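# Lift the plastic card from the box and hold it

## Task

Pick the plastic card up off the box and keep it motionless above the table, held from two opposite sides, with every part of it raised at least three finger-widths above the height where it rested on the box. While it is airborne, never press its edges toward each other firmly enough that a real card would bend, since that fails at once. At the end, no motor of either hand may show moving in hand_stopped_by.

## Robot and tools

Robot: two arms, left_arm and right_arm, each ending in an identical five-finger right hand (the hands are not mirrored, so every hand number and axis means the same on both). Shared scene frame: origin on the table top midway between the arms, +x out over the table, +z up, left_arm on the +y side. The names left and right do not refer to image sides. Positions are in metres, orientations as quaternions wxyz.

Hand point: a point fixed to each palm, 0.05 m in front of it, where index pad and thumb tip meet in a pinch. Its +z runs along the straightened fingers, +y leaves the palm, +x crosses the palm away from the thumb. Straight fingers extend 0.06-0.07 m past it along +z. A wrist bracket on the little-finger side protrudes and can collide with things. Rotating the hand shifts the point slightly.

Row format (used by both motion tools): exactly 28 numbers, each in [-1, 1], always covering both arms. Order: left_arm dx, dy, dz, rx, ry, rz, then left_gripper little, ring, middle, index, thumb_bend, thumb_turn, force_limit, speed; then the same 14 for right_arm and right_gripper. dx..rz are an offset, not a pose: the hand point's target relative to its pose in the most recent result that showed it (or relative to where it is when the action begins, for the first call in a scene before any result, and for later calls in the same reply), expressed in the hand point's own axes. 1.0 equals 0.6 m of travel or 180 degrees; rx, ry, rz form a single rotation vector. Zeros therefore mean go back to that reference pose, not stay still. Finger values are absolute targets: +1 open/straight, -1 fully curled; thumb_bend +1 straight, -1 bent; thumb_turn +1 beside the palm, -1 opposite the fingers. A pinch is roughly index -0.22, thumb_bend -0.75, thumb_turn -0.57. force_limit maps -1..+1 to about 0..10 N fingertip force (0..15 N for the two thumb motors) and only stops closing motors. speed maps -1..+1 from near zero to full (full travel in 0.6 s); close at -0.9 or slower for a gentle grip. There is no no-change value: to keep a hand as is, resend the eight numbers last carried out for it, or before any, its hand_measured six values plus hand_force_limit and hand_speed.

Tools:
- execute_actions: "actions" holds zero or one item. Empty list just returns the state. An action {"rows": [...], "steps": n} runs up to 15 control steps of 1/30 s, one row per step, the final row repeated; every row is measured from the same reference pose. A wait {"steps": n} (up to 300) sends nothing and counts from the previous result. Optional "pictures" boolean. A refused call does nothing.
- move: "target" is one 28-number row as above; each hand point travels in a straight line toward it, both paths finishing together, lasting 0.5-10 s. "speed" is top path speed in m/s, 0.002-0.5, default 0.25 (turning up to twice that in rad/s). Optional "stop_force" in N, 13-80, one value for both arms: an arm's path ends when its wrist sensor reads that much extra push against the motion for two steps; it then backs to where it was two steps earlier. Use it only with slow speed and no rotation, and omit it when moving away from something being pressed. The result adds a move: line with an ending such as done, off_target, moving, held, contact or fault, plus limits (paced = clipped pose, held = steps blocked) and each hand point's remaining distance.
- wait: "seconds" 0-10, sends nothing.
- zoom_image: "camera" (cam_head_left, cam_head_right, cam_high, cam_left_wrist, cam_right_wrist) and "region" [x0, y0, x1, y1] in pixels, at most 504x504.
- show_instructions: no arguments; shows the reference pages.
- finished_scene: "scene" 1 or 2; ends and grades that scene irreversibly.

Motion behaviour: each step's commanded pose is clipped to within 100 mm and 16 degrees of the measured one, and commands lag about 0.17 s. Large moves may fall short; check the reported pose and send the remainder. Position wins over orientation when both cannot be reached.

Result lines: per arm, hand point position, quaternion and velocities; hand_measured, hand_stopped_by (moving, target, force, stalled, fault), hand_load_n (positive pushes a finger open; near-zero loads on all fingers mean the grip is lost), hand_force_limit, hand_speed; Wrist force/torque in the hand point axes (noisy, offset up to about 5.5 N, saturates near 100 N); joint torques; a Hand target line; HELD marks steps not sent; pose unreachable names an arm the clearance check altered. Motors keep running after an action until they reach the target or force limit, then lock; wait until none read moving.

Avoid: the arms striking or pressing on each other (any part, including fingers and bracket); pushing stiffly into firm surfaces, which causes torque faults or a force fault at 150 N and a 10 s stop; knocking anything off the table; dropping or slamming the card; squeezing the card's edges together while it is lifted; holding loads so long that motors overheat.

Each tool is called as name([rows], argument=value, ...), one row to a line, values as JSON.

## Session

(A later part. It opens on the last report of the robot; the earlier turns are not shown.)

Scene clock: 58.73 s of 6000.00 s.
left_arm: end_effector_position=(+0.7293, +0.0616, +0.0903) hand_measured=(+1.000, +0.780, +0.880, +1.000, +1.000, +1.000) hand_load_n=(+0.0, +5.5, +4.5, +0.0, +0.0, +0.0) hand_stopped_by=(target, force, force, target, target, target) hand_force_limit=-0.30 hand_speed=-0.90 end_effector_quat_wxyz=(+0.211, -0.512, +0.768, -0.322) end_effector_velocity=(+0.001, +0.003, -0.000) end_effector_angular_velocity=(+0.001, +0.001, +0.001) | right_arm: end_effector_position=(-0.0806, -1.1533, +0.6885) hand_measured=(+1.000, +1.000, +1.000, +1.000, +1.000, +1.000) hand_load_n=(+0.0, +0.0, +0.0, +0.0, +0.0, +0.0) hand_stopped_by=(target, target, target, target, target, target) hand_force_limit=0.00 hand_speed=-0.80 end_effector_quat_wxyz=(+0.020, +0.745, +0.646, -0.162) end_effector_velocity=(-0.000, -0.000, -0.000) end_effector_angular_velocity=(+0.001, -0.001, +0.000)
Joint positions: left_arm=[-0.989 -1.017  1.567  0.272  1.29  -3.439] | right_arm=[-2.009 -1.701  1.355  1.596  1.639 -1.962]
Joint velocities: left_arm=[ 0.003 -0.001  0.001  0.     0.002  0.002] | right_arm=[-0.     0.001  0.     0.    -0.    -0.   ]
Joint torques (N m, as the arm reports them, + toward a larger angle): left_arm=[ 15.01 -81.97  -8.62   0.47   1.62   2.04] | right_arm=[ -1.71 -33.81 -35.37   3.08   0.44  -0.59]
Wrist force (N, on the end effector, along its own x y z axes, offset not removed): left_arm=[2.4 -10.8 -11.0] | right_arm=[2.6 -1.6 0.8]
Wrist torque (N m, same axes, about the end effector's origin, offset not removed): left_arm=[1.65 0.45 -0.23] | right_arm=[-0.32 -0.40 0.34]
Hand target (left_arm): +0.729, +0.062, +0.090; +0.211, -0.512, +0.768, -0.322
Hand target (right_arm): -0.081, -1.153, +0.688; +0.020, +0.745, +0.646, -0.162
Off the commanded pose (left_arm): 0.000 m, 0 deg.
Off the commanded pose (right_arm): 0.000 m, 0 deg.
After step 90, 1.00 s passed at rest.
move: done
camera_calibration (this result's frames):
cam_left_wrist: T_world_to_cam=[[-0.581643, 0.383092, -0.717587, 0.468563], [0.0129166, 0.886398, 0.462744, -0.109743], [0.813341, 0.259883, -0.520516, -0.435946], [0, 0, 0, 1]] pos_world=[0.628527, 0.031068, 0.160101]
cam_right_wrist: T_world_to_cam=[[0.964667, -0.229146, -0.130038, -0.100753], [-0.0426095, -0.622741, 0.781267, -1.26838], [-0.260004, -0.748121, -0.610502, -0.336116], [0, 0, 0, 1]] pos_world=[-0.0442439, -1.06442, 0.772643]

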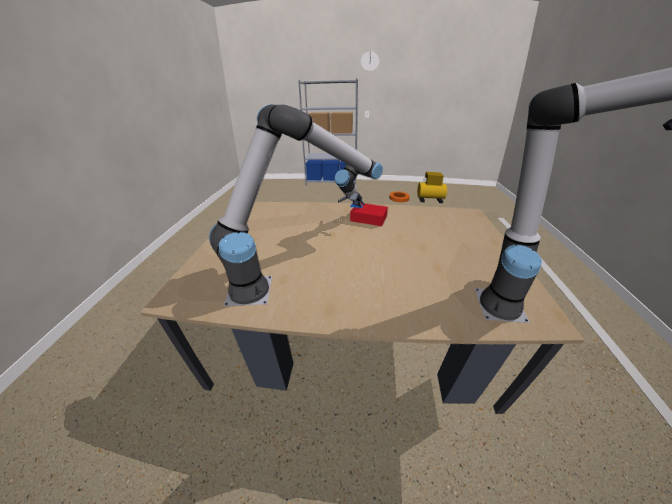

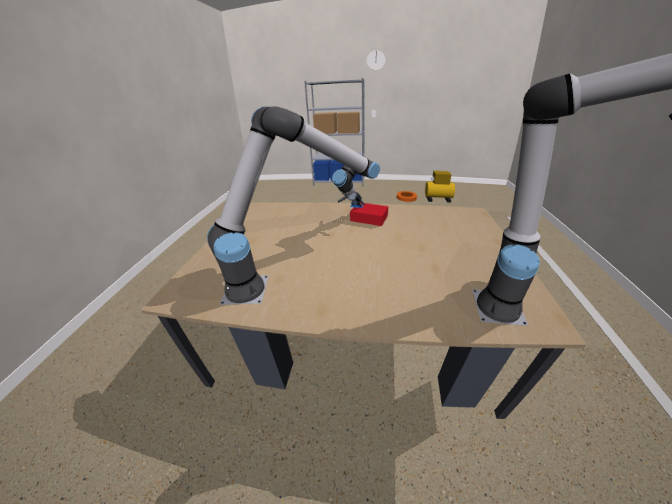

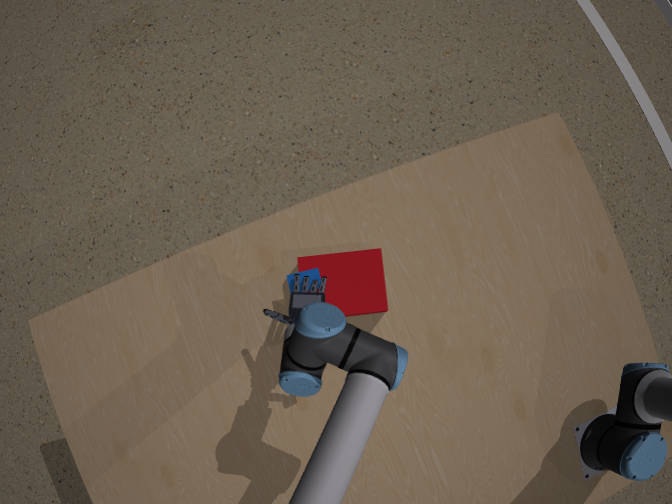

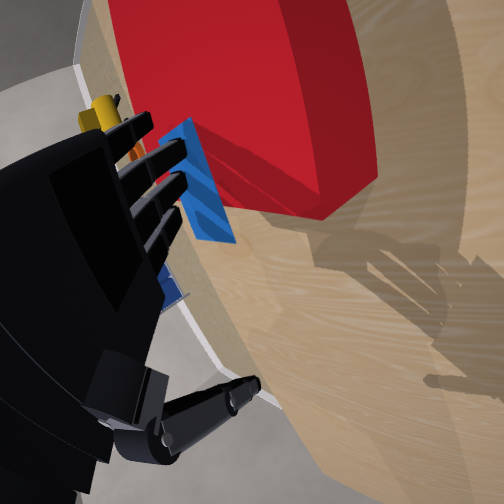

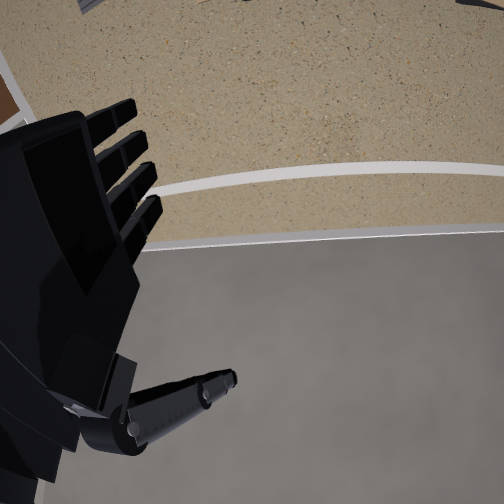

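move(target=[0,-0.08,-0.08,0,0,0,1,0.5,0.5,1,1,1,-0.3,-0.9,0,0,0,0,0,0,1,1,1,1,1,1,0,-0.8], speed=0.15)

move(target=[-0.158,-0.073,0.073,-0.1876,-0.2086,-0.503,-1,-1,-1,0.1,-0.75,-0.57,0,-0.3,0,0,0,0,0,0,1,1,1,1,1,1,0,-0.8], speed=0.4)

move(target=[0,0,0.13,0,0,0,-1,-1,-1,0.1,-0.75,-0.57,0,-0.3,0,0,0,0,0,0,1,1,1,1,1,1,0,-0.8], speed=0.12)

Scene clock: 68.20 s of 6000.00 s.
left_arm: end_effector_position=(+0.7294, +0.0621, +0.1579) hand_measured=(+1.000, +0.780, +0.880, +1.000, +1.000, +1.000) hand_load_n=(+0.0, +0.0, +0.0, +0.0, +0.0, +0.0) hand_stopped_by=(target, force, force, target, target, target) hand_force_limit=-0.30 hand_speed=-0.90 end_effector_quat_wxyz=(+0.211, -0.512, +0.768, -0.322) end_effector_velocity=(+0.000, +0.001, +0.003) end_effector_angular_velocity=(+0.000, +0.001, +0.001) | right_arm: end_effector_position=(-0.0806, -1.1533, +0.6885) hand_measured=(+1.000, +1.000, +1.000, +1.000, +1.000, +1.000) hand_load_n=(+0.0, +0.0, +0.0, +0.0, +0.0, +0.0) hand_stopped_by=(target, target, target, target, target, target) hand_force_limit=0.00 hand_speed=-0.80 end_effector_quat_wxyz=(+0.020, +0.745, +0.646, -0.162) end_effector_velocity=(+0.000, +0.000, +0.000) end_effector_angular_velocity=(-0.001, +0.000, +0.000)
Joint positions: left_arm=[-0.988 -1.07   1.518  0.374  1.29  -3.439] | right_arm=[-2.009 -1.701  1.355  1.596  1.639 -1.962]
Joint velocities: left_arm=[ 0.001 -0.002 -0.003  0.006 -0.    -0.001] | right_arm=[ 0.    -0.001  0.    -0.    -0.    -0.   ]
Joint torques (N m, as the arm reports them, + toward a larger angle): left_arm=[  2.32 -96.17 -44.21   4.36   0.95  -1.69] | right_arm=[ -3.45 -32.41 -35.56   3.08   0.48  -0.92]
Wrist force (N, on the end effector, along its own x y z axes, offset not removed): left_arm=[-1.8 1.2 0.2] | right_arm=[0.8 0.6 0.9]
Wrist torque (N m, same axes, about the end effector's origin, offset not removed): left_arm=[0.26 0.20 0.17] | right_arm=[0.06 -0.23 0.38]
Hand target (left_arm): +0.729, +0.062, +0.158; +0.211, -0.512, +0.768, -0.322
Hand target (right_arm): -0.081, -1.153, +0.688; +0.020, +0.745, +0.646, -0.162
Off the commanded pose (left_arm): 0.000 m, 0 deg.
Off the commanded pose (right_arm): 0.000 m, 0 deg.
After step 90, 5.50 s passed at rest.
move: done
camera_calibration (this result's frames):
cam_left_wrist: T_world_to_cam=[[-0.581594, 0.38317, -0.717585, 0.516874], [0.0129347, 0.886363, 0.462809, -0.141516], [0.813376, 0.259886, -0.52046, -0.400931], [0, 0, 0, 1]] pos_world=[0.62855, 0.0315804, 0.227727]
cam_right_wrist: T_world_to_cam=[[0.964667, -0.229146, -0.130038, -0.100752], [-0.0426093, -0.622741, 0.781267, -1.26838], [-0.260004, -0.748122, -0.610501, -0.336116], [0, 0, 0, 1]] pos_world=[-0.0442439, -1.06442, 0.772643]

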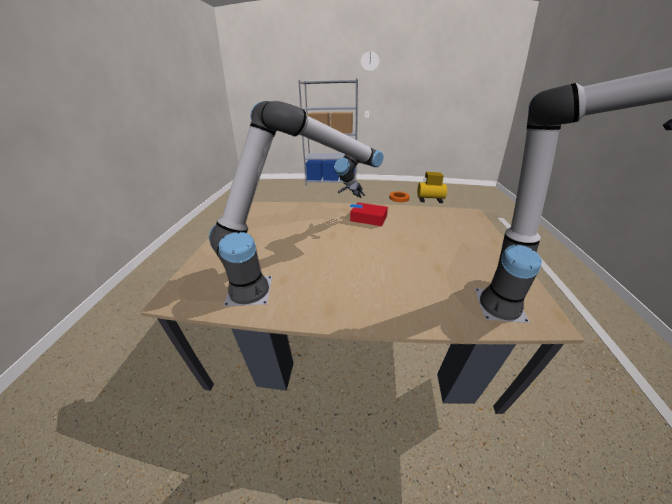

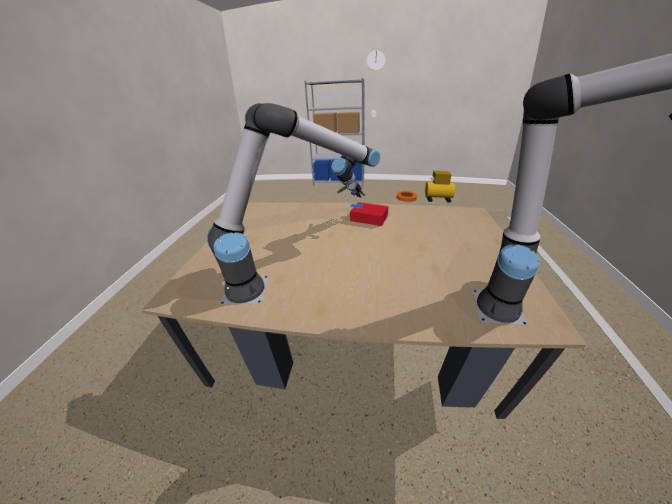

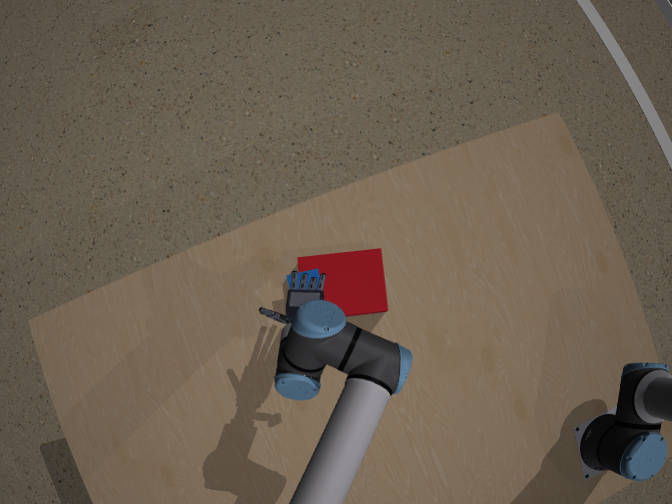

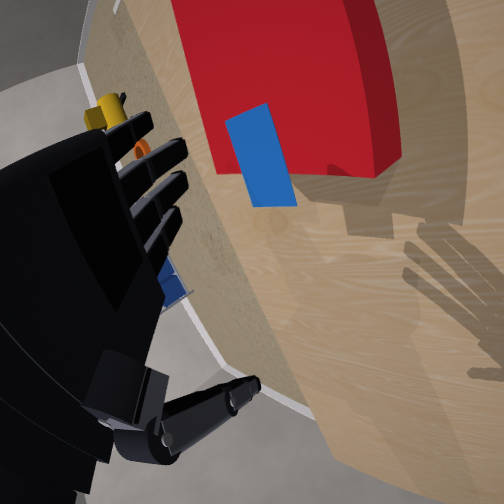

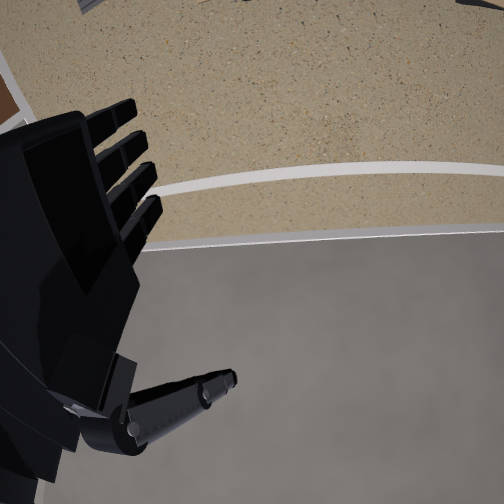

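Scene clock: 71.03 s of 6000.00 s.
left_arm: end_effector_position=(+0.8230, +0.1258, +0.1570) hand_measured=(-1.000, -1.000, -1.000, +0.100, -0.750, -0.570) hand_load_n=(+0.0, +0.0, +0.0, +0.0, +0.0, +0.0) hand_stopped_by=(target, target, target, target, target, target) hand_force_limit=0.00 hand_speed=-0.30 end_effector_quat_wxyz=(+0.003, +0.989, -0.147, +0.002) end_effector_velocity=(+0.000, +0.001, +0.000) end_effector_angular_velocity=(-0.002, +0.009, +0.012) | right_arm: end_effector_position=(-0.0806, -1.1533, +0.6885) hand_measured=(+1.000, +1.000, +1.000, +1.000, +1.000, +1.000) hand_load_n=(+0.0, +0.0, +0.0, +0.0, +0.0, +0.0) hand_stopped_by=(target, target, target, target, target, target) hand_force_limit=0.00 hand_speed=-0.80 end_effector_quat_wxyz=(+0.020, +0.745, +0.646, -0.162) end_effector_velocity=(-0.000, -0.000, +0.000) end_effector_angular_velocity=(-0.000, +0.000, -0.000)
Joint positions: left_arm=[-0.698 -0.595  0.77   1.391  1.574 -4.931] | right_arm=[-2.009 -1.701  1.355  1.596  1.639 -1.962]
Joint velocities: left_arm=[ 0.003  0.004 -0.006  0.009  0.006 -0.009] | right_arm=[-0.     0.    -0.001  0.     0.    -0.   ]
Joint torques (N m, as the arm reports them, + toward a larger angle): left_arm=[ 14.77 -99.43 -45.44   6.68   1.8   -1.67] | right_arm=[ -2.44 -32.51 -35.18   3.12   0.38  -0.58]
Wrist force (N, on the end effector, along its own x y z axes, offset not removed): left_arm=[-0.1 1.4 0.9] | right_arm=[0.9 1.5 1.9]
Wrist torque (N m, same axes, about the end effector's origin, offset not removed): left_arm=[0.30 0.03 0.30] | right_arm=[0.14 -0.22 0.43]
Hand target (left_arm): +0.823, +0.126, +0.157; +0.003, +0.989, -0.146, +0.001
Hand target (right_arm): -0.081, -1.153, +0.688; +0.020, +0.745, +0.646, -0.162
Off the commanded pose (left_arm): 0.001 m, 0 deg.
Off the commanded pose (right_arm): 0.000 m, 0 deg.
move: done
camera_calibration (this result's frames):
cam_left_wrist: T_world_to_cam=[[-0.414217, -0.910068, -0.0141693, 0.460803], [-0.756804, 0.335727, 0.560834, 0.48861], [-0.50564, 0.24303, -0.827807, 0.641818], [0, 0, 0, 1]] pos_world=[0.885184, 0.0993412, 0.263802]
cam_right_wrist: T_world_to_cam=[[0.964667, -0.229145, -0.130038, -0.100752], [-0.0426093, -0.622741, 0.781267, -1.26838], [-0.260004, -0.748121, -0.610502, -0.336116], [0, 0, 0, 1]] pos_world=[-0.0442439, -1.06442, 0.772643]

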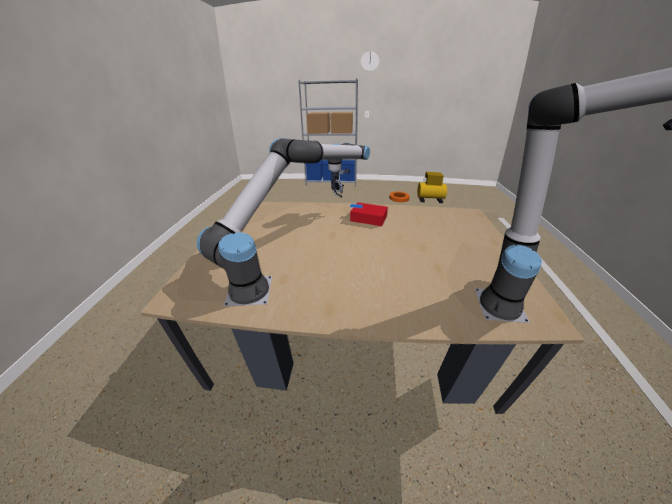

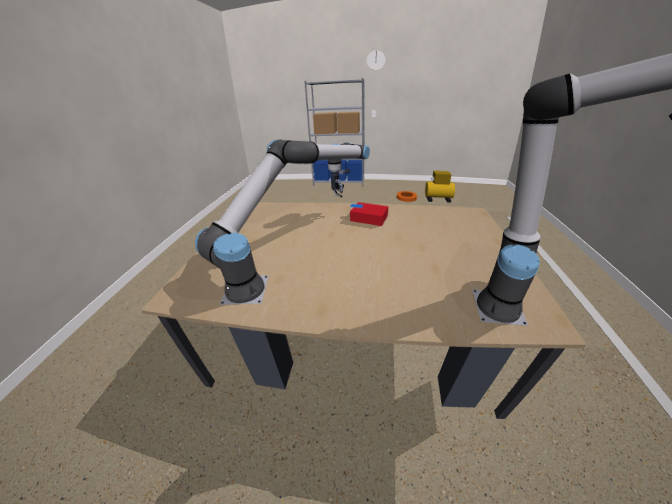

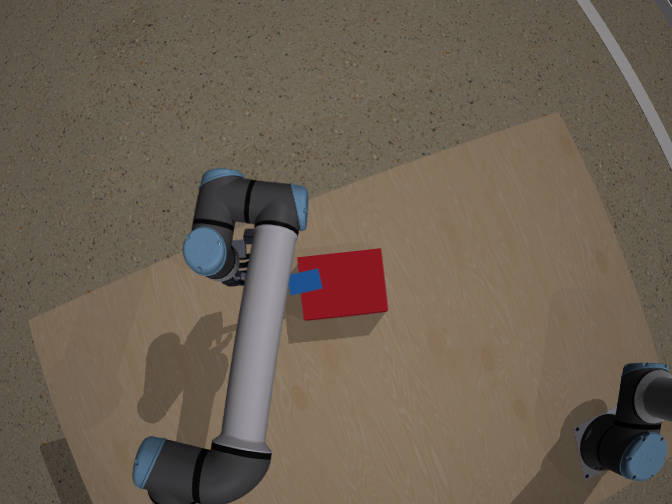

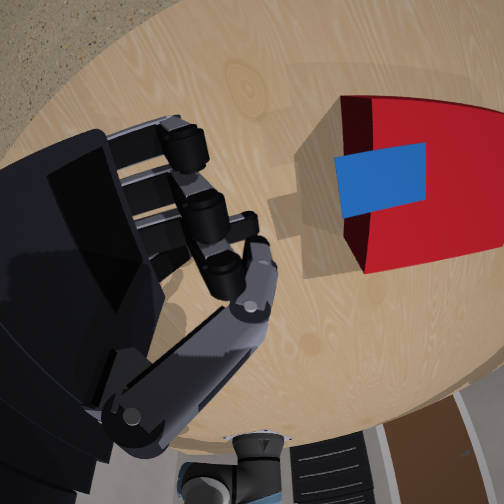

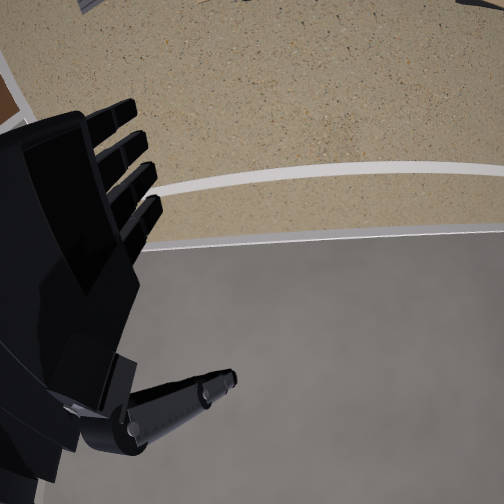

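Scene clock: 72.17 s of 6000.00 s.
left_arm: end_effector_position=(+0.8230, +0.1254, +0.0793) hand_measured=(-1.000, -1.000, -1.000, +0.100, -0.750, -0.570) hand_load_n=(+0.0, +0.0, +0.0, +0.0, +0.0, +0.0) hand_stopped_by=(target, target, target, target, target, target) hand_force_limit=0.00 hand_speed=-0.30 end_effector_quat_wxyz=(+0.003, +0.989, -0.147, +0.002) end_effector_velocity=(+0.000, +0.001, -0.002) end_effector_angular_velocity=(+0.001, +0.001, +0.001) | right_arm: end_effector_position=(-0.0806, -1.1533, +0.6885) hand_measured=(+1.000, +1.000, +1.000, +1.000, +1.000, +1.000) hand_load_n=(+0.0, +0.0, +0.0, +0.0, +0.0, +0.0) hand_stopped_by=(target, target, target, target, target, target) hand_force_limit=0.00 hand_speed=-0.80 end_effector_quat_wxyz=(+0.020, +0.745, +0.646, -0.162) end_effector_velocity=(+0.000, +0.000, +0.000) end_effector_angular_velocity=(+0.000, -0.000, +0.001)
Joint positions: left_arm=[-0.698 -0.555  0.833  1.288  1.574 -4.931] | right_arm=[-2.009 -1.701  1.355  1.596  1.639 -1.962]
Joint velocities: left_arm=[ 0.001  0.001  0.001 -0.002 -0.    -0.   ] | right_arm=[ 0.     0.    -0.     0.001 -0.    -0.   ]
Joint torques (N m, as the arm reports them, + toward a larger angle): left_arm=[ -8.54 -97.52 -21.47   0.68  -2.35  -1.74] | right_arm=[ -1.51 -33.34 -35.53   3.28   0.33  -0.92]
Wrist force (N, on the end effector, along its own x y z axes, offset not removed): left_arm=[-2.0 1.7 0.6] | right_arm=[1.4 3.0 1.2]
Wrist torque (N m, same axes, about the end effector's origin, offset not removed): left_arm=[0.21 0.27 0.11] | right_arm=[0.47 -0.34 0.41]
Hand target (left_arm): +0.823, +0.125, +0.079; +0.003, +0.989, -0.147, +0.002
Hand target (right_arm): -0.081, -1.153, +0.688; +0.020, +0.745, +0.646, -0.162
Off the commanded pose (left_arm): 0.000 m, 0 deg.
Off the commanded pose (right_arm): 0.000 m, 0 deg.
move: done
camera_calibration (this result's frames):
cam_left_wrist: T_world_to_cam=[[-0.414259, -0.910049, -0.0141673, 0.459358], [-0.756789, 0.335763, 0.560833, 0.532385], [-0.505629, 0.243052, -0.827808, 0.577561], [0, 0, 0, 1]] pos_world=[0.885228, 0.0989061, 0.186038]
cam_right_wrist: T_world_to_cam=[[0.964667, -0.229146, -0.130038, -0.100753], [-0.0426094, -0.622741, 0.781267, -1.26838], [-0.260004, -0.748121, -0.610502, -0.336116], [0, 0, 0, 1]] pos_world=[-0.0442439, -1.06442, 0.772643]

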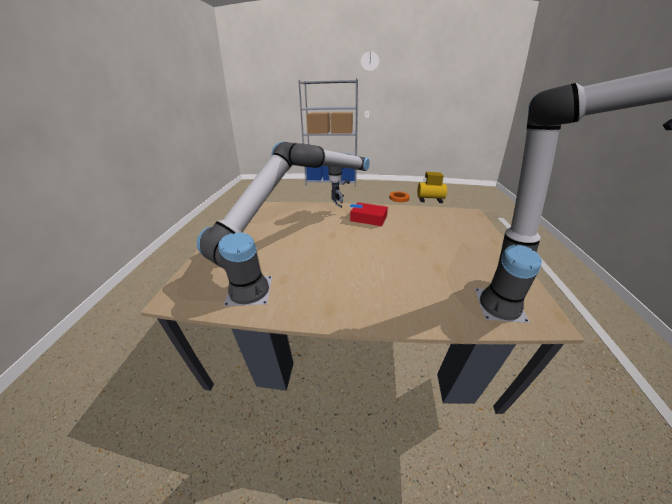

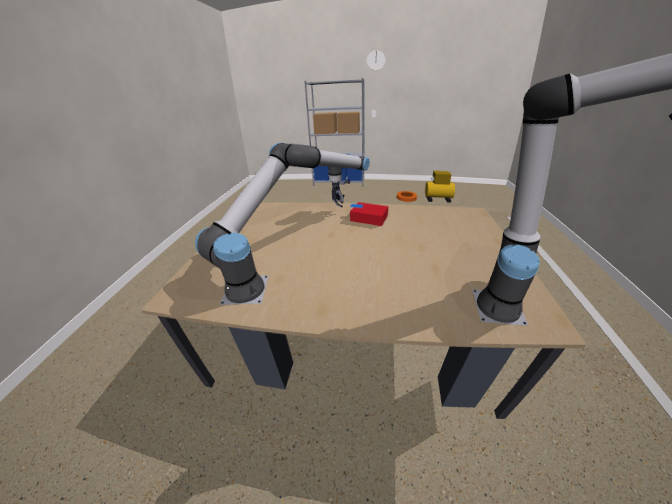

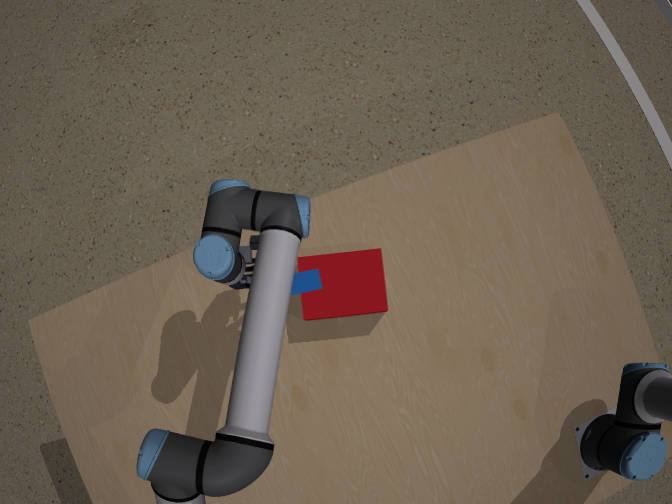

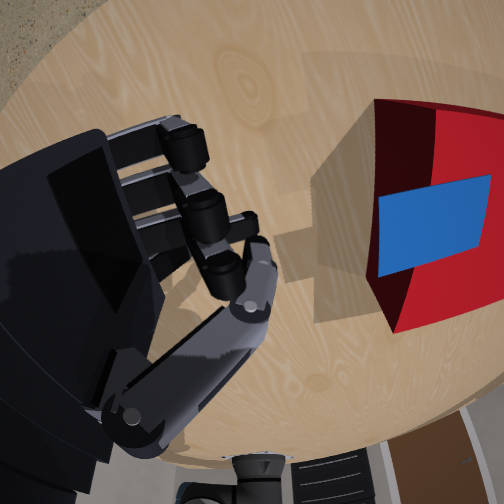

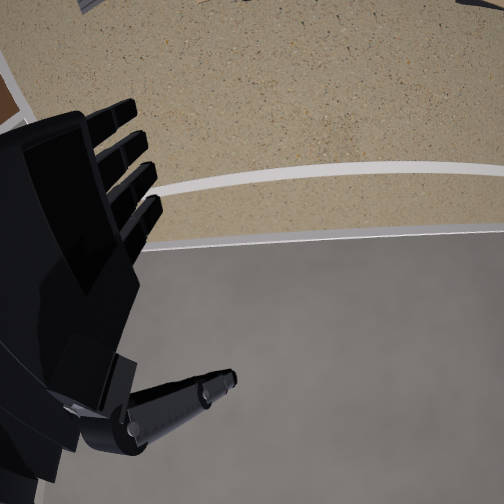

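move(target=[-0.005,0.137,0.002,0,0,0,-1,-1,-1,0.1,-0.75,-0.57,0,-0.3,0,0,0,0,0,0,1,1,1,1,1,1,0,-0.8], speed=0.05, stop_force=13)

Scene clock: 85.57 s of 6000.00 s.
left_arm: end_effector_position=(+0.7964, +0.0477, +0.0785) hand_measured=(-1.000, -1.000, -1.000, +0.100, -0.750, -0.570) hand_load_n=(+0.0, +0.0, +0.0, +0.0, +0.0, +0.0) hand_stopped_by=(target, target, target, target, target, target) hand_force_limit=0.00 hand_speed=-0.30 end_effector_quat_wxyz=(+0.003, +0.989, -0.147, +0.002) end_effector_velocity=(-0.001, -0.003, -0.000) end_effector_angular_velocity=(+0.000, +0.000, -0.002) | right_arm: end_effector_position=(-0.0806, -1.1533, +0.6885) hand_measured=(+1.000, +1.000, +1.000, +1.000, +1.000, +1.000) hand_load_n=(+0.0, +0.0, +0.0, +0.0, +0.0, +0.0) hand_stopped_by=(target, target, target, target, target, target) hand_force_limit=0.00 hand_speed=-0.80 end_effector_quat_wxyz=(+0.020, +0.745, +0.646, -0.162) end_effector_velocity=(-0.000, +0.000, -0.000) end_effector_angular_velocity=(+0.000, +0.000, -0.000)
Joint positions: left_arm=[-0.782 -0.547  0.818  1.294  1.574 -5.015] | right_arm=[-2.009 -1.701  1.355  1.596  1.639 -1.962]
Joint velocities: left_arm=[-0.004  0.    -0.001  0.001 -0.    -0.002] | right_arm=[-0. -0.  0. -0.  0.  0.]
Joint torques (N m, as the arm reports them, + toward a larger angle): left_arm=[-12.11 -98.93 -43.45   6.87  -2.42  -1.87] | right_arm=[ -3.35 -32.89 -35.58   2.96   0.37  -0.88]
Wrist force (N, on the end effector, along its own x y z axes, offset not removed): left_arm=[-1.7 -3.1 -1.7] | right_arm=[1.7 0.7 2.2]
Wrist torque (N m, same axes, about the end effector's origin, offset not removed): left_arm=[-0.12 0.24 -0.08] | right_arm=[0.04 -0.37 0.43]
Hand target (left_arm): +0.796, +0.048, +0.079; +0.003, +0.989, -0.147, +0.002
Hand target (right_arm): -0.081, -1.153, +0.688; +0.020, +0.745, +0.646, -0.162
Off the commanded pose (left_arm): 0.000 m, 0 deg.
Off the commanded pose (right_arm): 0.000 m, 0 deg.
After step 90, 8.37 s passed at rest.
move: done
camera_calibration (this result's frames):
cam_left_wrist: T_world_to_cam=[[-0.414258, -0.910054, -0.0138499, 0.377579], [-0.756737, 0.335933, 0.560801, 0.538672], [-0.505707, 0.242797, -0.827835, 0.582384], [0, 0, 0, 1]] pos_world=[0.858564, 0.0212585, 0.185259]
cam_right_wrist: T_world_to_cam=[[0.964667, -0.229146, -0.130038, -0.100752], [-0.0426093, -0.622741, 0.781267, -1.26838], [-0.260004, -0.748122, -0.610502, -0.336116], [0, 0, 0, 1]] pos_world=[-0.0442439, -1.06442, 0.772643]

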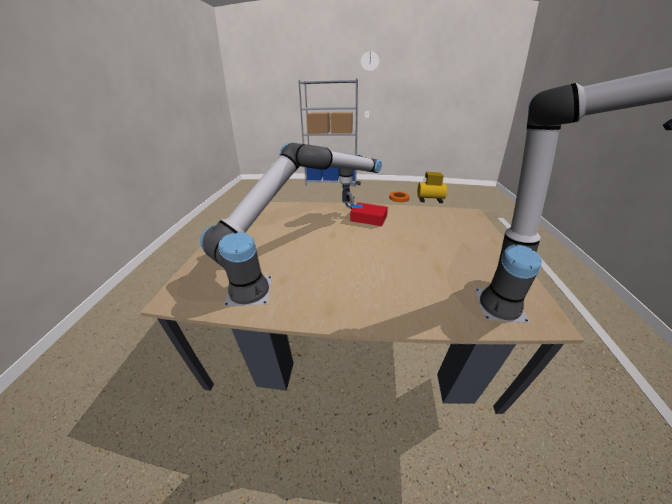

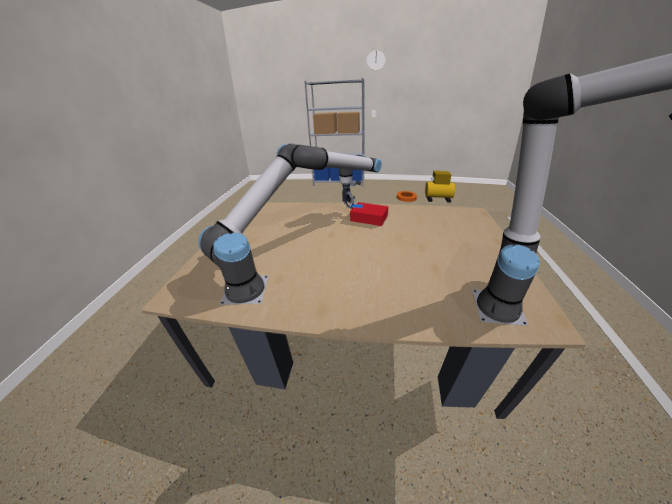

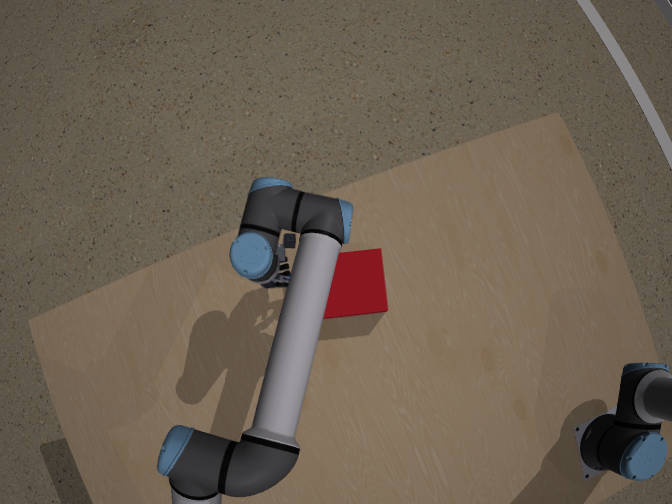

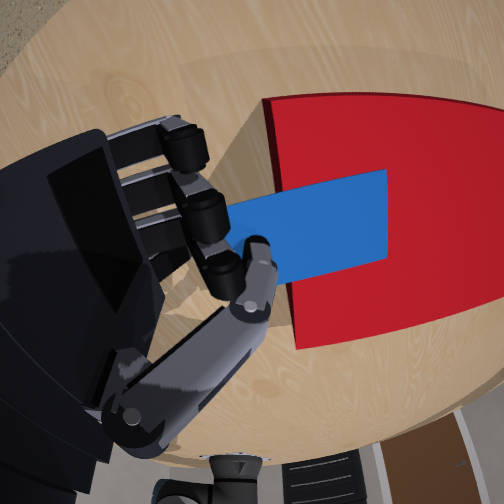

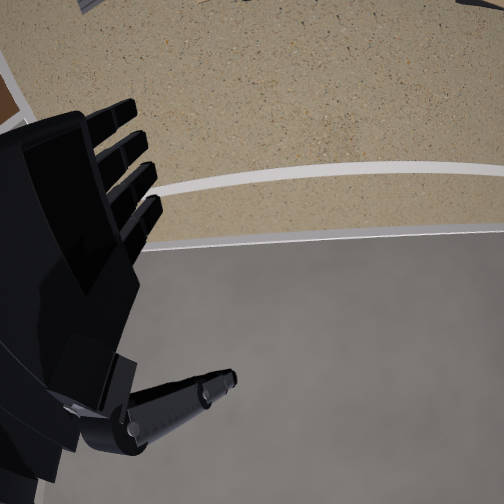

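move(target=[0,0.002,0.006,0,0,0,-1,-1,-1,-0.4,-0.75,-0.57,0.3,-0.9,0,0,0,0,0,0,1,1,1,1,1,1,0,-0.8], speed=0.01)

move(target=[-0.03,-0.01,-0.2,0,0,0,-1,-1,-1,-0.4,-0.75,-0.57,0.3,-0.9,0,0,0,0,0,0,1,1,1,1,1,1,0,-0.8], speed=0.08)

Scene clock: 91.77 s of 6000.00 s.
left_arm: end_effector_position=(+0.7960, +0.0466, +0.0749) hand_measured=(-1.000, -1.000, -1.000, -0.220, -0.750, -0.570) hand_load_n=(+0.0, +0.0, +0.0, +7.5, +1.5, -1.0) hand_stopped_by=(target, target, target, force, target, target) hand_force_limit=0.30 hand_speed=-0.90 end_effector_quat_wxyz=(+0.003, +0.989, -0.147, +0.002) end_effector_velocity=(-0.001, -0.001, +0.000) end_effector_angular_velocity=(+0.000, +0.000, -0.001) | right_arm: end_effector_position=(-0.0806, -1.1533, +0.6885) hand_measured=(+1.000, +1.000, +1.000, +1.000, +1.000, +1.000) hand_load_n=(+0.0, +0.0, +0.0, +0.0, +0.0, +0.0) hand_stopped_by=(target, target, target, target, target, target) hand_force_limit=0.00 hand_speed=-0.80 end_effector_quat_wxyz=(+0.020, +0.745, +0.646, -0.162) end_effector_velocity=(-0.000, -0.000, -0.000) end_effector_angular_velocity=(+0.000, +0.000, -0.000)
Joint positions: left_arm=[-0.783 -0.544  0.82   1.29   1.574 -5.016] | right_arm=[-2.009 -1.701  1.355  1.596  1.639 -1.962]
Joint velocities: left_arm=[-0.001  0.     0.     0.    -0.     0.   ] | right_arm=[ 0.     0.001 -0.    -0.     0.     0.   ]
Joint torques (N m, as the arm reports them, + toward a larger angle): left_arm=[ -9.33 -97.85 -21.38   0.51  -2.3   -1.75] | right_arm=[ -2.14 -33.43 -35.13   3.22   0.49  -0.55]
Wrist force (N, on the end effector, along its own x y z axes, offset not removed): left_arm=[1.6 -3.4 -4.9] | right_arm=[3.4 2.6 3.4]
Wrist torque (N m, same axes, about the end effector's origin, offset not removed): left_arm=[-0.20 -0.19 0.21] | right_arm=[0.27 -0.56 0.58]
Hand target (left_arm): +0.796, +0.047, +0.075; +0.003, +0.989, -0.147, +0.002
Hand target (right_arm): -0.081, -1.153, +0.688; +0.020, +0.745, +0.646, -0.162
Off the commanded pose (left_arm): 0.000 m, 0 deg.
Off the commanded pose (right_arm): 0.000 m, 0 deg.
After step 90, 1.03 s passed at rest.
move: done
camera_calibration (this result's frames):
cam_left_wrist: T_world_to_cam=[[-0.414258, -0.910054, -0.013845, 0.37632], [-0.756736, 0.335936, 0.560801, 0.540818], [-0.505708, 0.242793, -0.827835, 0.579518], [0, 0, 0, 1]] pos_world=[0.858217, 0.0200889, 0.181664]
cam_right_wrist: T_world_to_cam=[[0.964667, -0.229146, -0.130038, -0.100752], [-0.0426094, -0.622741, 0.781267, -1.26838], [-0.260004, -0.748122, -0.610502, -0.336116], [0, 0, 0, 1]] pos_world=[-0.0442439, -1.06442, 0.772643]

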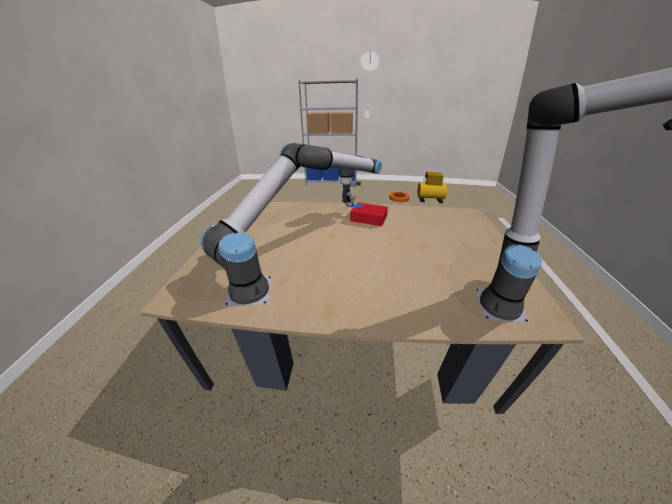

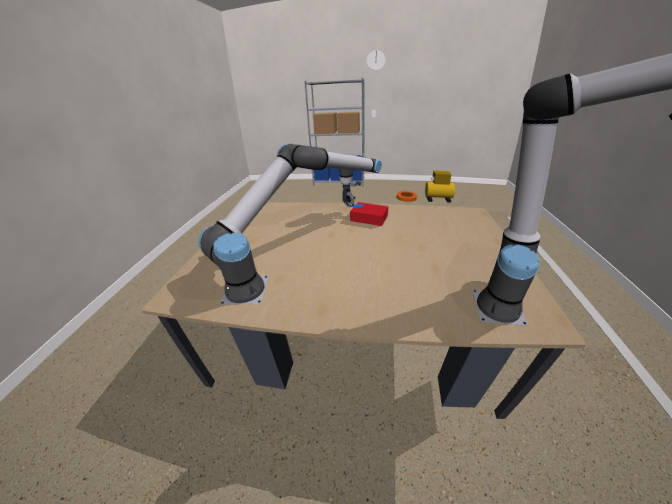

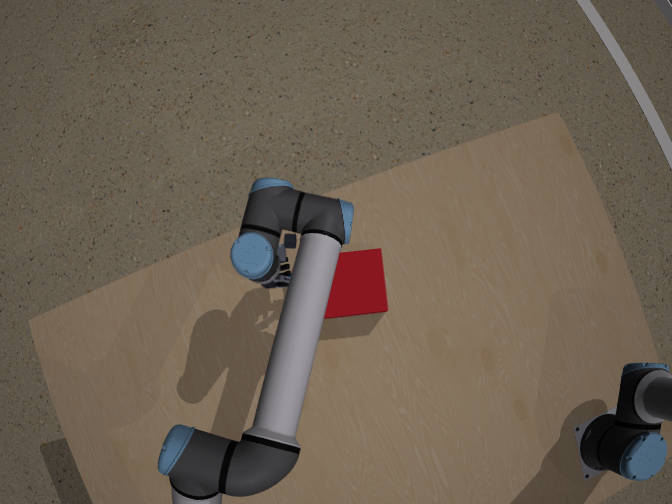

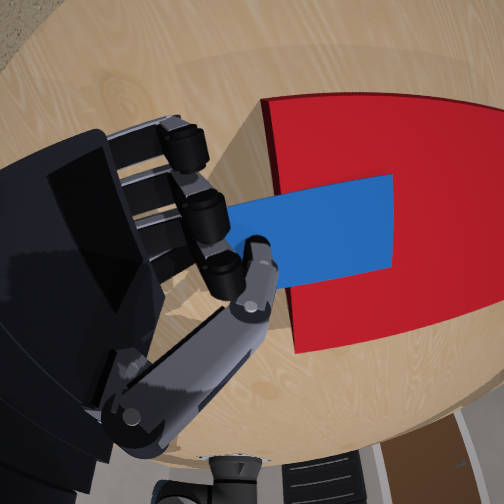

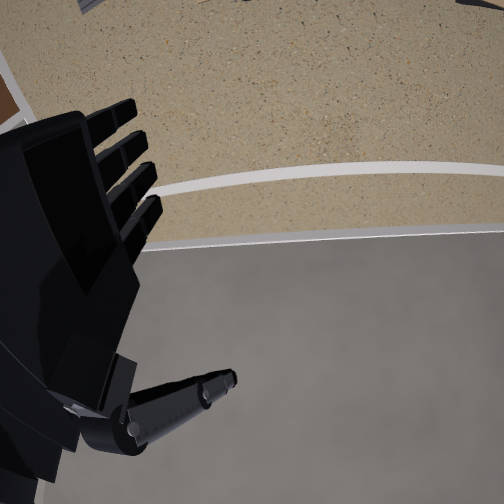

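Scene clock: 93.73 s of 6000.00 s.
left_arm: end_effector_position=(+0.7805, +0.0582, +0.1946) hand_measured=(-1.000, -1.000, -1.000, -0.220, -0.750, -0.570) hand_load_n=(+0.0, +0.0, +0.0, +7.0, +1.5, -1.0) hand_stopped_by=(target, target, target, force, target, target) hand_force_limit=0.30 hand_speed=-0.90 end_effector_quat_wxyz=(+0.003, +0.989, -0.147, +0.002) end_effector_velocity=(-0.001, +0.000, +0.002) end_effector_angular_velocity=(+0.001, +0.001, -0.000) | right_arm: end_effector_position=(-0.0806, -1.1533, +0.6885) hand_measured=(+1.000, +1.000, +1.000, +1.000, +1.000, +1.000) hand_load_n=(+0.0, +0.0, +0.0, +0.0, +0.0, +0.0) hand_stopped_by=(target, target, target, target, target, target) hand_force_limit=0.00 hand_speed=-0.80 end_effector_quat_wxyz=(+0.020, +0.745, +0.646, -0.162) end_effector_velocity=(-0.000, +0.000, +0.000) end_effector_angular_velocity=(-0.000, +0.001, -0.000)
Joint positions: left_arm=[-0.782 -0.644  0.796  1.414  1.574 -5.015] | right_arm=[-2.009 -1.701  1.355  1.596  1.639 -1.962]
Joint velocities: left_arm=[-0.    -0.001 -0.001  0.004  0.     0.   ] | right_arm=[ 0.    -0.    -0.    -0.     0.001  0.   ]
Joint torques (N m, as the arm reports them, + toward a larger angle): left_arm=[  12.51 -125.74  -44.62    6.71   -1.92    2.41] | right_arm=[ -2.3  -33.2  -35.57   3.04   0.55  -0.63]
Wrist force (N, on the end effector, along its own x y z axes, offset not removed): left_arm=[2.2 0.4 0.7] | right_arm=[0.7 1.5 2.8]
Wrist torque (N m, same axes, about the end effector's origin, offset not removed): left_arm=[0.12 -0.43 0.33] | right_arm=[0.06 -0.32 0.36]
Hand target (left_arm): +0.780, +0.058, +0.195; +0.003, +0.989, -0.147, +0.002
Hand target (right_arm): -0.081, -1.153, +0.688; +0.020, +0.745, +0.646, -0.162
Off the commanded pose (left_arm): 0.000 m, 0 deg.
Off the commanded pose (right_arm): 0.000 m, 0 deg.
move: done
camera_calibration (this result's frames):
cam_left_wrist: T_world_to_cam=[[-0.414258, -0.910054, -0.0138507, 0.38213], [-0.756736, 0.335931, 0.560804, 0.458033], [-0.505709, 0.242799, -0.827833, 0.667962], [0, 0, 0, 1]] pos_world=[0.842705, 0.031711, 0.301387]
cam_right_wrist: T_world_to_cam=[[0.964667, -0.229145, -0.130038, -0.100752], [-0.0426091, -0.622741, 0.781267, -1.26838], [-0.260004, -0.748122, -0.610501, -0.336116], [0, 0, 0, 1]] pos_world=[-0.0442438, -1.06442, 0.772643]

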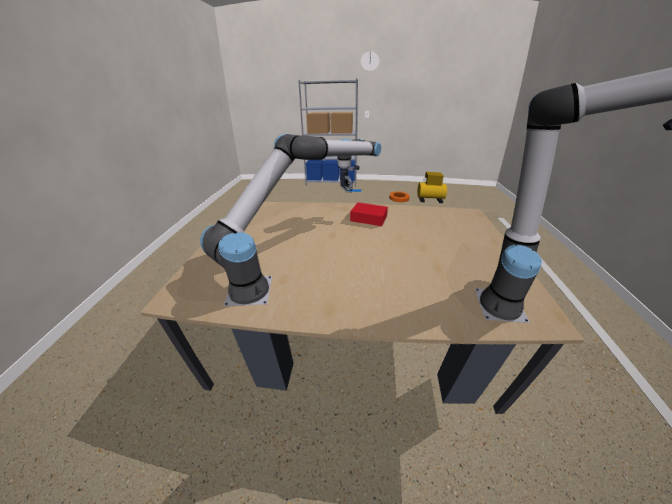

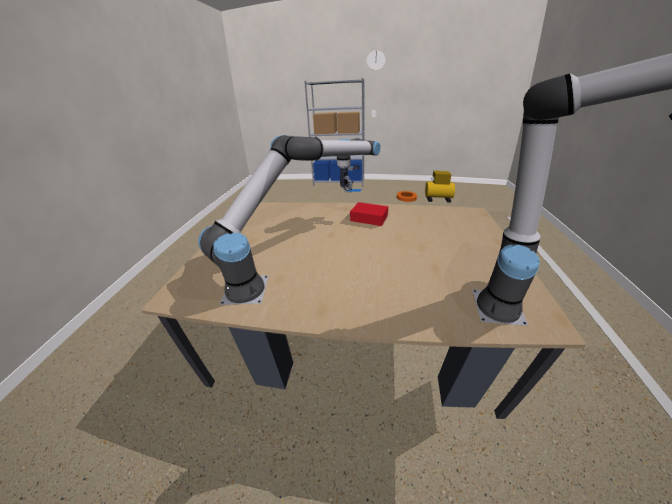

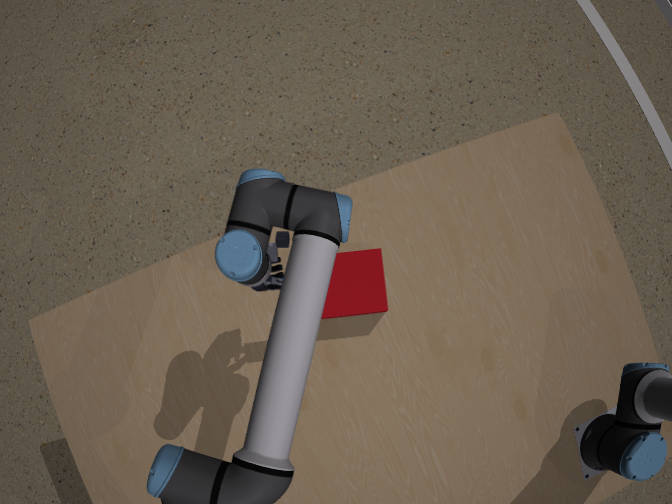

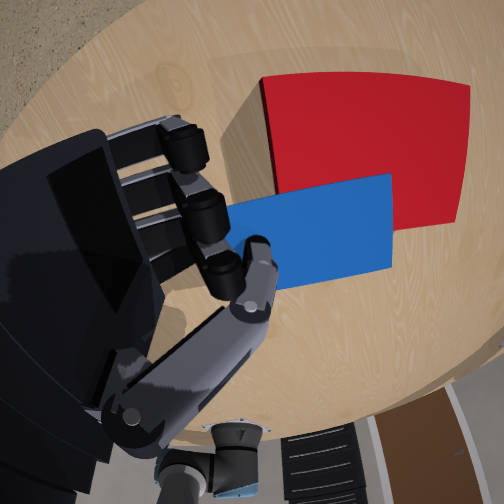

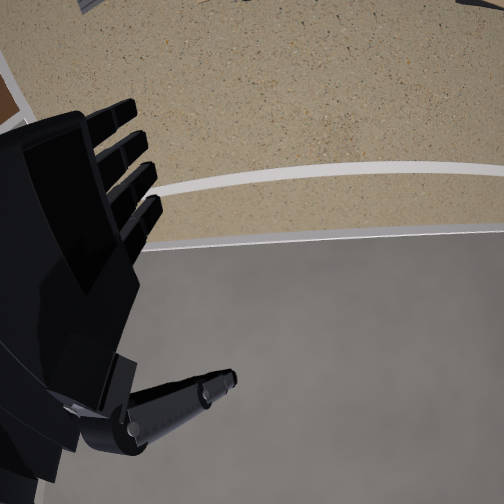

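finished_scene(scene=2)

The scene is finished: the task was done.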